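# Slide out the darker slide box's inner tray

## Task

Using the darker of the two slide boxes, push its inner tray out through the end of the box that lies farther from the robot's base, by at least a few centimetres, and leave it sticking out on its own. Do not push any tray roughly halfway out or more. Never grip the outer case of either box, and do not shift or rotate either box beyond a small amount; either of these fails the task immediately. Everything else must end close to its starting state. The result only counts if it holds with the robot no longer touching anything, so release the gripper and move the arm away at the end.

## Robot and tools

Robot: one arm (wxai_follower, a Trossen arm) with six revolute joints and a two-finger parallel gripper. In every row and in every per-joint list in a result, the order is: waist (joint_0), shoulder (joint_1), elbow (joint_2), wrist pitch (joint_3), wrist yaw (joint_4), wrist roll (joint_5), then the gripper opening. Ignore any other ordering you may see elsewhere.

Frame: scene frame with its origin on the table surface right under the arm base, +z up, +y to the left when facing along +x. The base itself may be slightly tilted relative to the table. The gripper's fingers point along its own +x and close along its own y. end_effector_position is the midpoint between the finger pads (link pinch), roughly 3 to 4 cm short of the fingertips; at long reach the printed value can be off.

The row format (7 numbers, each in [-1, 1]): the first six are joint offsets on a scaled unit, the seventh is the gripper opening. A joint value of 1.0 equals 0.9615 rad for waist, shoulder and elbow, 1.713 rad for wrist pitch, 1.767 for wrist yaw and 1.728 for wrist roll. The opening is absolute, not an offset: +1 is fully open (pad gap 0.088 m), empty fingers close at about -0.80, and anything lower does nothing more. Going from open to closed takes at least about 0.5 s.

execute_actions(actions): a list of actions; each action is a table of at most 15 rows, one row per 1/30 s control step, and if fewer rows are given the last one is repeated to fill 15 steps (0.5 s). The six joint numbers in every row are offsets from the joint angles at the start of that action, not from the previous row. For the first action of a call, the reference is the latest reported joint angles in the scene. An empty list just returns state and images.

move(target, speed, blocking): target is a single 7-number row; its joint numbers are offsets from the Joint positions in the most recent result that printed them (not from wherever the arm is when the move begins). All joints reach their targets at the same fraction of the way, so the hand follows a curved path. speed is the peak speed in rad/s of the joint with the largest travel, 0.01 to 2, default 0.5. The path lasts between 0.5 and 10 s; longer paths are cut off at 10 s. It does not slow for obstacles, and faster or deeper contact means a harder hit or press. The finger value is sent at the start. With blocking=false you get a result after 0.5 s while the arm keeps going; call wait(0) to check, and wait or stop before any other motion command. The extra 'move:' line reports the ending (done, off_target, moving, held, fault), limits=held or limits=none, and the joint farthest from its target.

wait(seconds): 0 to 10 s, the arm keeps its last command; returns early if a running move finishes. stop(): brakes a running move (needs braking room; fingers keep moving). zoom_image(camera, region): camera is cam_high, cam_low or cam_wrist (each 504x504); region is [x0, y0, x1, y1] in pixels from the top-left, at most 504 by 504. read_manual(section): only returns licence text. finished_scene(scene): ends the given scene permanently and reports success; the goal must already be met and stable.

Limits: joint ranges in rad are waist -3.054 to 3.054, shoulder 0.000 to 3.142, elbow 0.000 to 2.356, wrist pitch -1.571 to 1.571, wrist yaw -1.571 to 1.571, wrist roll -3.142 to 3.142; real ends may differ by 0.010. An action that asks a joint to go more than 0.010 rad beyond its range is refused; if the first action of a call is refused or any action is malformed, nothing in the call runs. A request past the real end just stops there and may print 'joint sent to its limit'. Each step, targets stay within a lead of the measured angle (0.211 rad for the first three joints, 0.213 wrist pitch, 0.267 wrist yaw, 0.228 wrist roll), and are scaled back if they would put the hand more than 70 mm away, so big displacements need several actions; an unfinished move should be re-commanded. Friction can leave joints short, especially at full reach, so check where they landed.

Results: state line with hand position (m), quaternion wxyz and velocities; Joint positions and Joint velocities (rad, rad/s, then pad gap in m); Joint targets (current drive goals); grip_measured (opening on the command scale; hold by commanding clearly below it; readings may be off about 1 mm); step readings per control step, HELD where limited; 'joint command not followed' when the clearance check intervened; MOTOR HOT above 50 °C and OVER-TEMPERATURE FAULT at 95 °C.

Avoid: torque faults (load limits in N m: waist 17.8, shoulder 22, elbow 22, wrist pitch 5.8, wrist yaw 5.78, wrist roll 5.42), which freeze the arm for 10 s; fast closes and hard pressing; knocking anything off the table; gripping or dragging a box's outer case. Push the tray gently with the fingertips, check with cameras, then open and back away.

Each tool is called after "Emit:" in YAML: its name, and indented under it one key for each argument.

## Session

Emit:
execute_actions:
  actions: []

Scene clock: 0.00 s.
end_effector_position=(+0.0679, +0.3406, +0.2428) grip_measured=+0.855 end_effector_quat_wxyz=(-0.406, +0.591, -0.484, -0.502) end_effector_velocity=(-0.002, -0.001, -0.000) end_effector_angular_velocity=(-0.006, +0.010, +0.009)
Joint names: [waist, shoulder, elbow, wrist pitch, wrist yaw, wrist roll]
Joint positions: [ 1.323  1.864  1.419 -1.15   0.096 -0.344  0.081]
Joint velocities: [ 0.002  0.002  0.002 -0.007 -0.007 -0.007  0.   ]
Motor temperatures (°C, as the motors report them): [25 25 26 26 25 26]
Heat: hottest elbow 26 °C (+0.0 °C/min).
Joint targets: [1.323 1.864 1.419 -1.150 0.096 -0.344]

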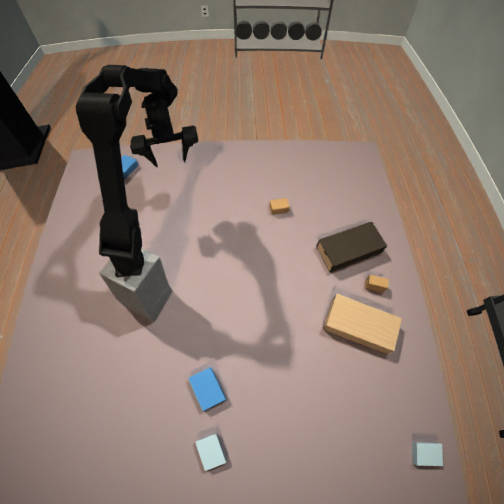

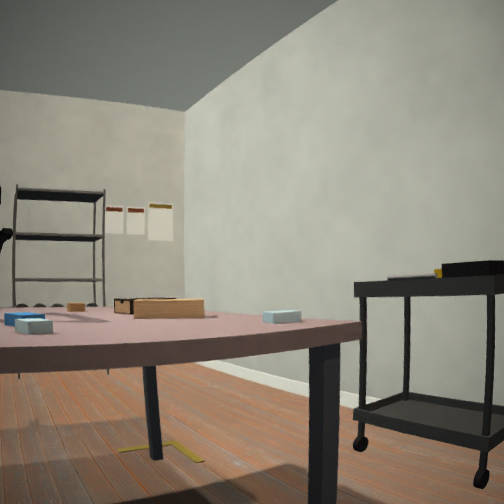

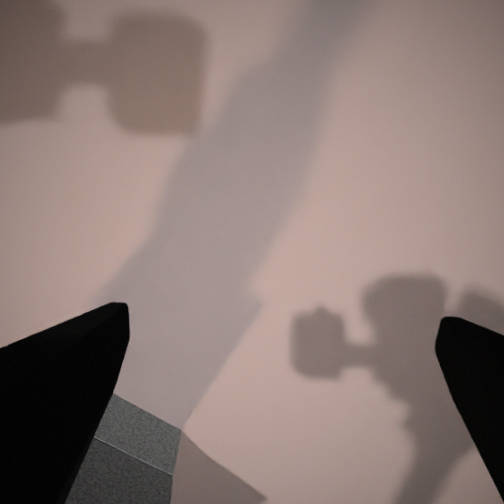

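Nearly the same place.

Emit:
move:
  target: [-1,0,-0.5,1,-0.11,0.27,-1]
  speed: 1

Emit:
move:
  target: [-0.29,0.94,0,0.57,0,0,-1]
  speed: 0.6

Scene clock: 2.87 s.
end_effector_position=(+0.4451, +0.2480, +0.2687) grip_measured=-0.777 end_effector_quat_wxyz=(+0.940, -0.028, +0.233, +0.247) end_effector_velocity=(+0.000, -0.006, -0.004) end_effector_angular_velocity=(-0.030, +0.007, -0.006)
Joint names: [waist, shoulder, elbow, wrist pitch, wrist yaw, wrist roll]
Joint positions: [ 0.363  1.864  0.952  0.562 -0.095  0.12   0.001]
Joint velocities: [-0.007 -0.002 -0.002 -0.022  0.007 -0.022 -0.   ]
Motor temperatures (°C, as the motors report them): [25 26 27 26 25 26]
Heat: hottest elbow 27 °C (+0.0 °C/min).
Joint targets: [0.361 1.864 0.938 0.563 -0.099 0.123]
move: off_target; limits=none; farthest joint: the elbow, 0.014 radians from its target (0.481 radians at the start)

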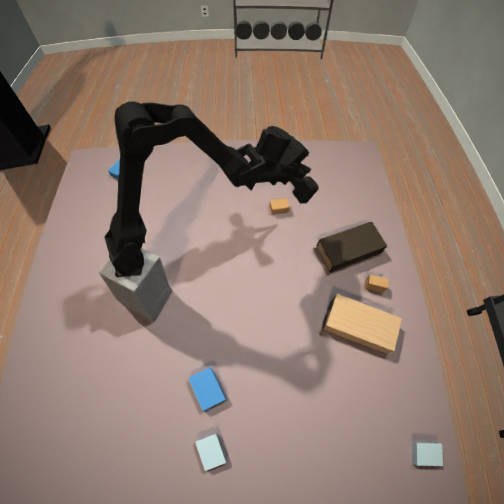

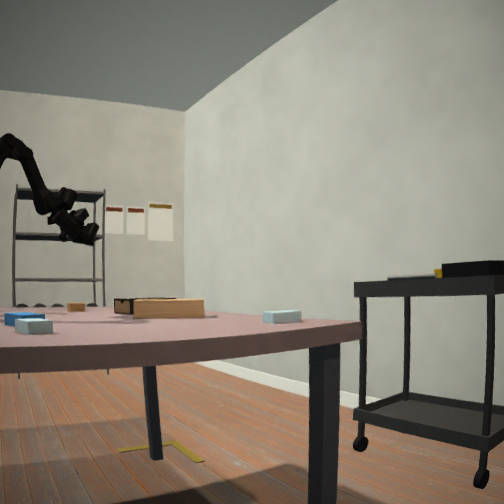

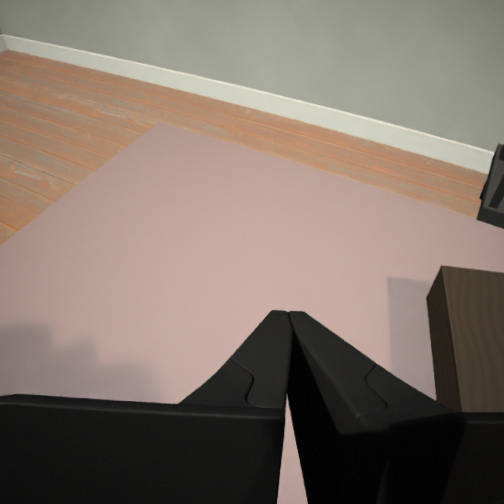

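Scene clock: 5.17 s.
end_effector_position=(+0.4577, +0.0865, +0.0555) grip_measured=-0.777 end_effector_quat_wxyz=(+0.976, -0.006, +0.179, +0.120) end_effector_velocity=(-0.000, -0.002, +0.000) end_effector_angular_velocity=(-0.009, -0.006, -0.006)
Joint names: [waist, shoulder, elbow, wrist pitch, wrist yaw, wrist roll]
Joint positions: [ 0.087  2.754  0.952  1.537 -0.095  0.12   0.001]
Joint velocities: [-0.002  0.002 -0.002  0.007  0.007 -0.007 -0.   ]
Motor temperatures (°C, as the motors report them): [25 26 27 27 25 26]
Heat: hottest elbow 27 °C (+11.6 °C/min).
Joint targets: [0.084 2.768 0.952 1.538 -0.095 0.120]
move: off_target; limits=none; farthest joint: the shoulder, 0.013 radians from its target (0.904 radians at the start)

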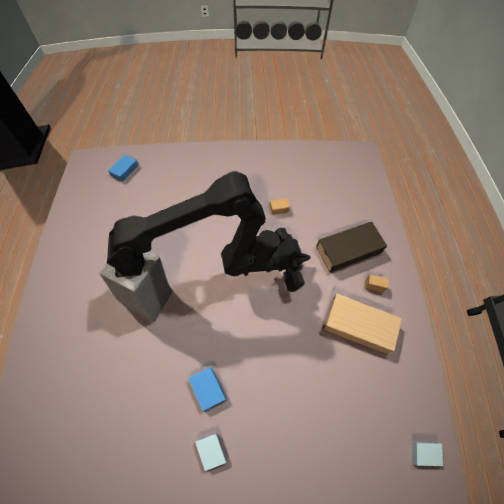

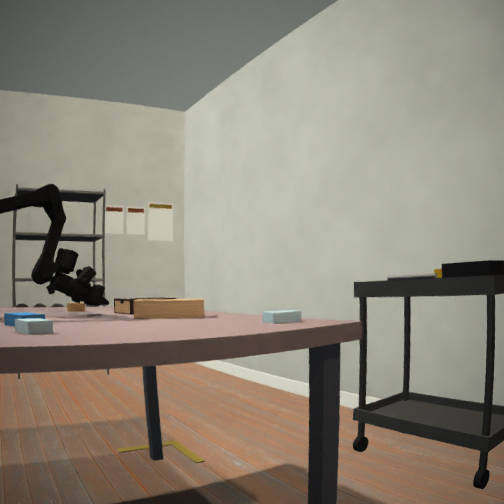

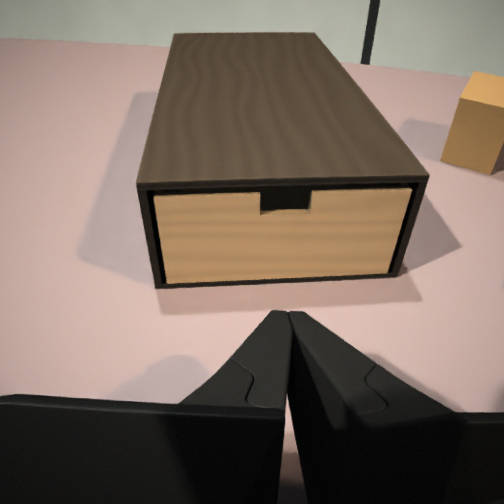

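Emit:
move:
  target: [0.015,0.185,0.29,0,0,0,-1]
  speed: 0.2

Emit:
move:
  target: [0.018,0.04,0.215,-0.105,0,0,-1]
  speed: 0.08

Scene clock: 7.73 s.
end_effector_position=(+0.4994, +0.0985, +0.0346) grip_measured=-0.777 end_effector_quat_wxyz=(+0.983, -0.004, +0.127, +0.133) end_effector_velocity=(-0.001, -0.001, -0.004) end_effector_angular_velocity=(-0.023, +0.016, +0.008)
Joint names: [waist, shoulder, elbow, wrist pitch, wrist yaw, wrist roll]
Joint positions: [ 0.098  2.918  1.224  1.537 -0.095  0.12   0.001]
Joint velocities: [-0.002 -0.002 -0.002 -0.022 -0.007 -0.022 -0.   ]
Motor temperatures (°C, as the motors report them): [25 27 27 27 25 26]
Heat: hottest shoulder 27 °C (+7.8 °C/min).
Joint targets: [0.101 2.932 1.231 1.537 -0.095 0.120]
move: off_target; limits=none; farthest joint: the shoulder, 0.014 radians from its target (0.177 radians at the start)

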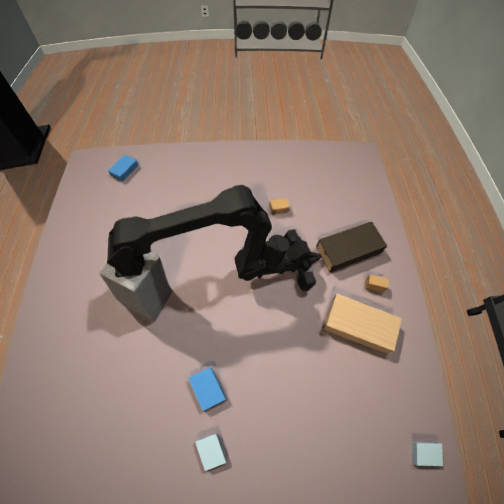

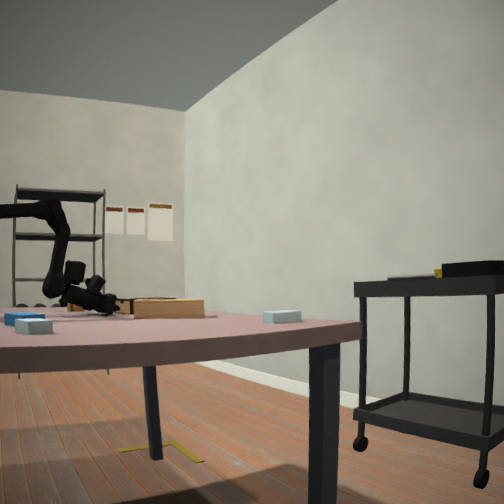

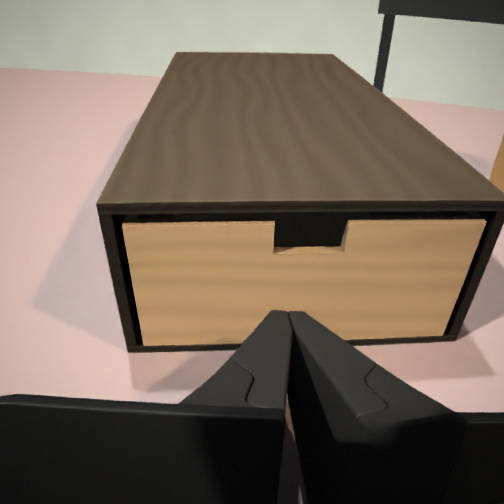

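Scene clock: 10.70 s.
end_effector_position=(+0.5412, +0.1151, +0.0327) grip_measured=-0.777 end_effector_quat_wxyz=(+0.982, -0.004, +0.128, +0.140) end_effector_velocity=(+0.001, -0.000, +0.000) end_effector_angular_velocity=(-0.006, +0.001, +0.006)
Joint names: [waist, shoulder, elbow, wrist pitch, wrist yaw, wrist roll]
Joint positions: [ 0.113  2.941  1.422  1.36  -0.095  0.12   0.001]
Joint velocities: [-0.002 -0.002  0.002 -0.007 -0.007 -0.007 -0.   ]
Motor temperatures (°C, as the motors report them): [25 27 27 27 25 26]
Heat: hottest shoulder 27 °C (+5.6 °C/min).
Joint targets: [0.116 2.957 1.431 1.357 -0.095 0.121]
move: off_target; limits=none; farthest joint: the shoulder, 0.015 radians from its target (0.038 radians at the start)

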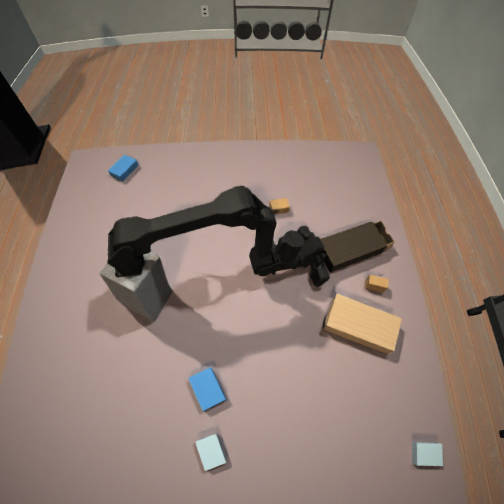

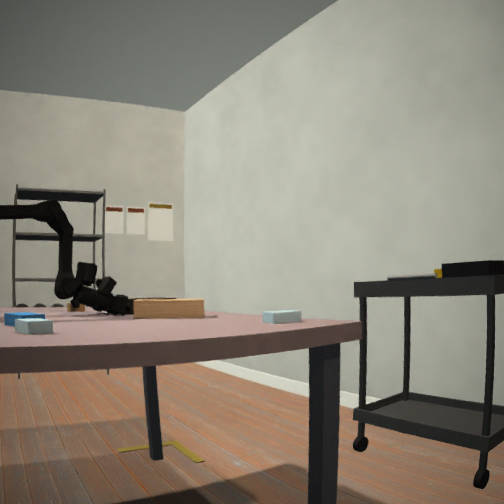

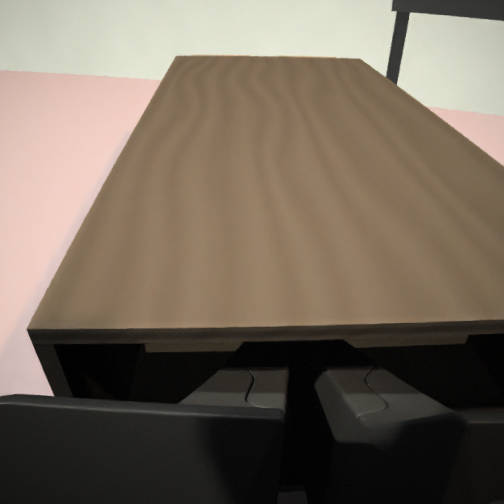

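Emit:
move:
  target: [0,0.035,0.065,-0.022,0,0,-1]
  speed: 0.05

Emit:
move:
  target: [0,-0.05,-0.29,0.128,0,0,-1]
  speed: 0.2

Emit:
move:
  target: [0,-0.3,-0.4,0,0,0,-1]

Scene clock: 12.70 s.
end_effector_position=(+0.5519, +0.1176, +0.0332) grip_measured=-0.777 end_effector_quat_wxyz=(+0.982, -0.005, +0.124, +0.141) end_effector_velocity=(+0.001, -0.000, +0.000) end_effector_angular_velocity=(-0.006, +0.001, +0.006)
Joint names: [waist, shoulder, elbow, wrist pitch, wrist yaw, wrist roll]
Joint positions: [ 0.113  2.955  1.477  1.327 -0.095  0.119  0.001]
Joint velocities: [-0.002 -0.002  0.002 -0.007 -0.007 -0.007 -0.   ]
Motor temperatures (°C, as the motors report them): [25 28 27 28 25 26]
Heat: hottest shoulder 28 °C (+9.4 °C/min).
Joint targets: [0.113 2.974 1.485 1.322 -0.095 0.120]
move: off_target; limits=none; farthest joint: the shoulder, 0.020 radians from its target (0.034 radians at the start)

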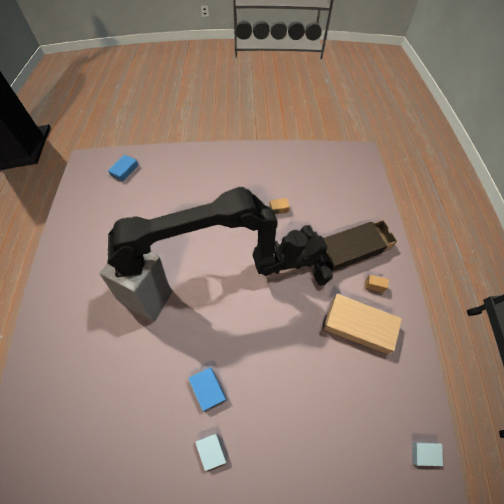

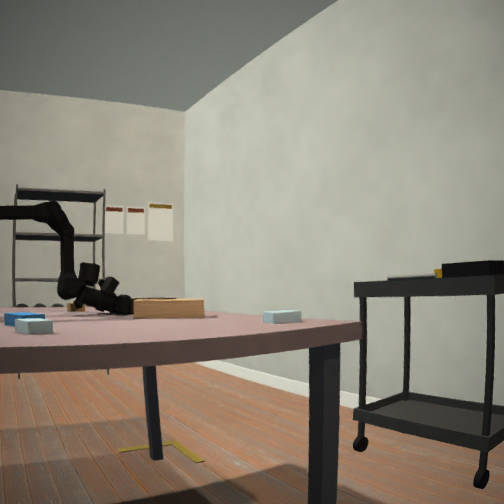

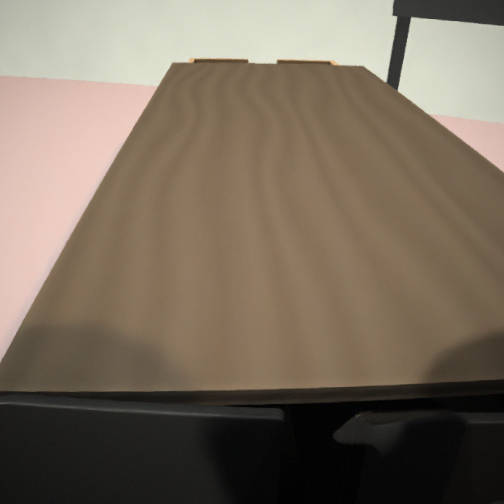

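Scene clock: 14.60 s.
end_effector_position=(+0.4929, +0.1043, +0.0320) grip_measured=-0.777 end_effector_quat_wxyz=(+0.981, -0.006, +0.132, +0.140) end_effector_velocity=(-0.003, -0.001, +0.000) end_effector_angular_velocity=(-0.006, +0.001, +0.006)
Joint names: [waist, shoulder, elbow, wrist pitch, wrist yaw, wrist roll]
Joint positions: [ 0.113  2.918  1.206  1.546 -0.095  0.117  0.001]
Joint velocities: [-0.002 -0.002 -0.012  0.007 -0.007 -0.007 -0.   ]
Motor temperatures (°C, as the motors report them): [25 29 27 28 25 26]
Heat: hottest shoulder 29 °C (+12.3 °C/min).
Joint targets: [0.113 2.907 1.198 1.547 -0.095 0.119]
move: off_target; limits=none; farthest joint: the shoulder, 0.011 radians from its target (0.048 radians at the start)

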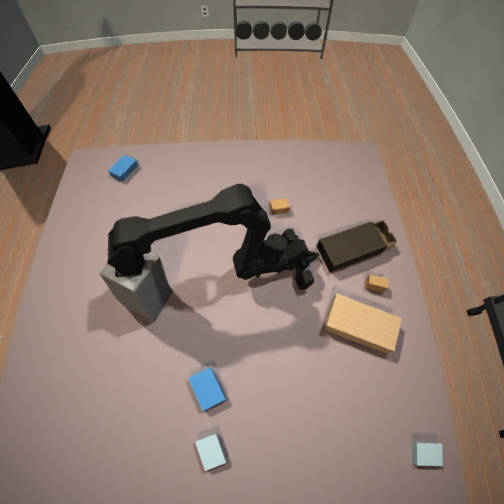

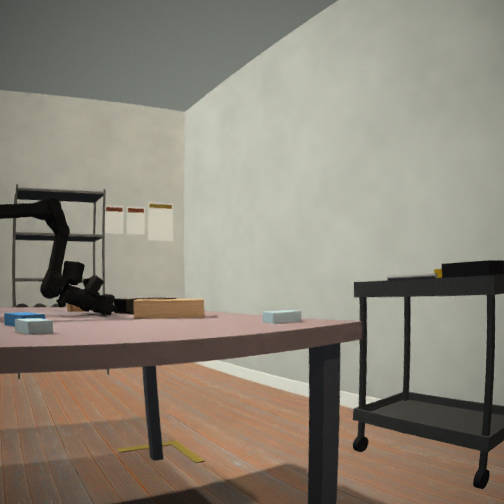

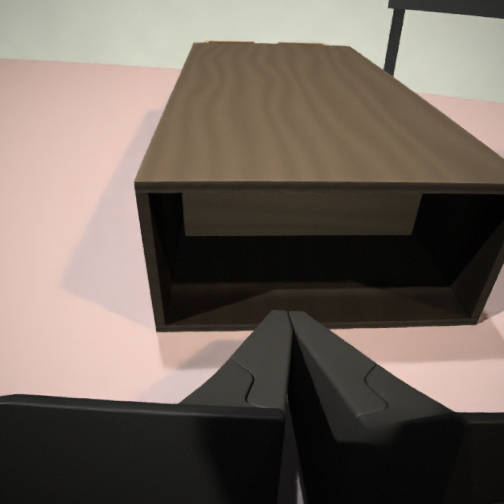

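Scene clock: 16.00 s.
end_effector_position=(+0.4414, +0.0987, +0.0824) grip_measured=-0.777 end_effector_quat_wxyz=(+0.974, -0.009, +0.181, +0.133) end_effector_velocity=(-0.001, -0.000, +0.000) end_effector_angular_velocity=(-0.019, +0.002, +0.011)
Joint names: [waist, shoulder, elbow, wrist pitch, wrist yaw, wrist roll]
Joint positions: [ 0.113  2.64   0.828  1.546 -0.095  0.117  0.001]
Joint velocities: [-0.002 -0.007 -0.007 -0.007 -0.007 -0.022 -0.   ]
Motor temperatures (°C, as the motors report them): [25 29 27 28 25 26]
Heat: hottest shoulder 29 °C (+11.2 °C/min).
Joint targets: [0.113 2.629 0.821 1.546 -0.095 0.117]
move: done; limits=none; farthest joint: the shoulder, 0.010 radians from its target (0.288 radians at the start)

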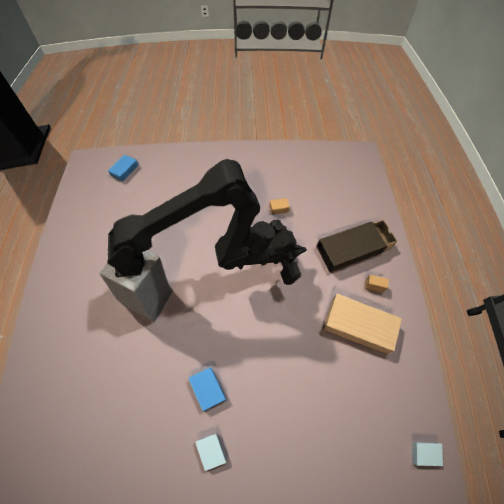

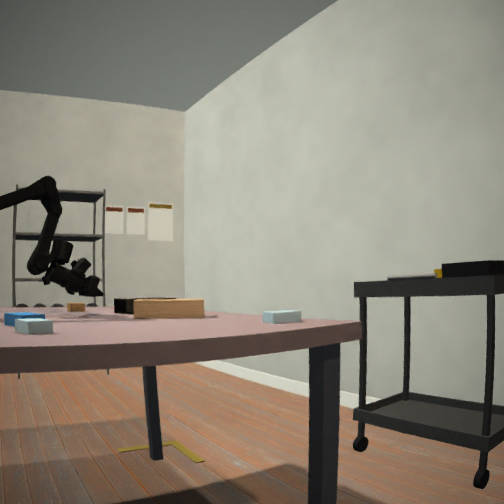

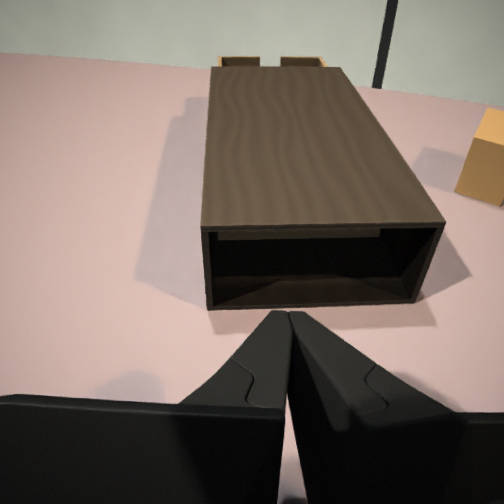

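Emit:
finished_scene:
  scene: 2

The scene is finished: the task was done.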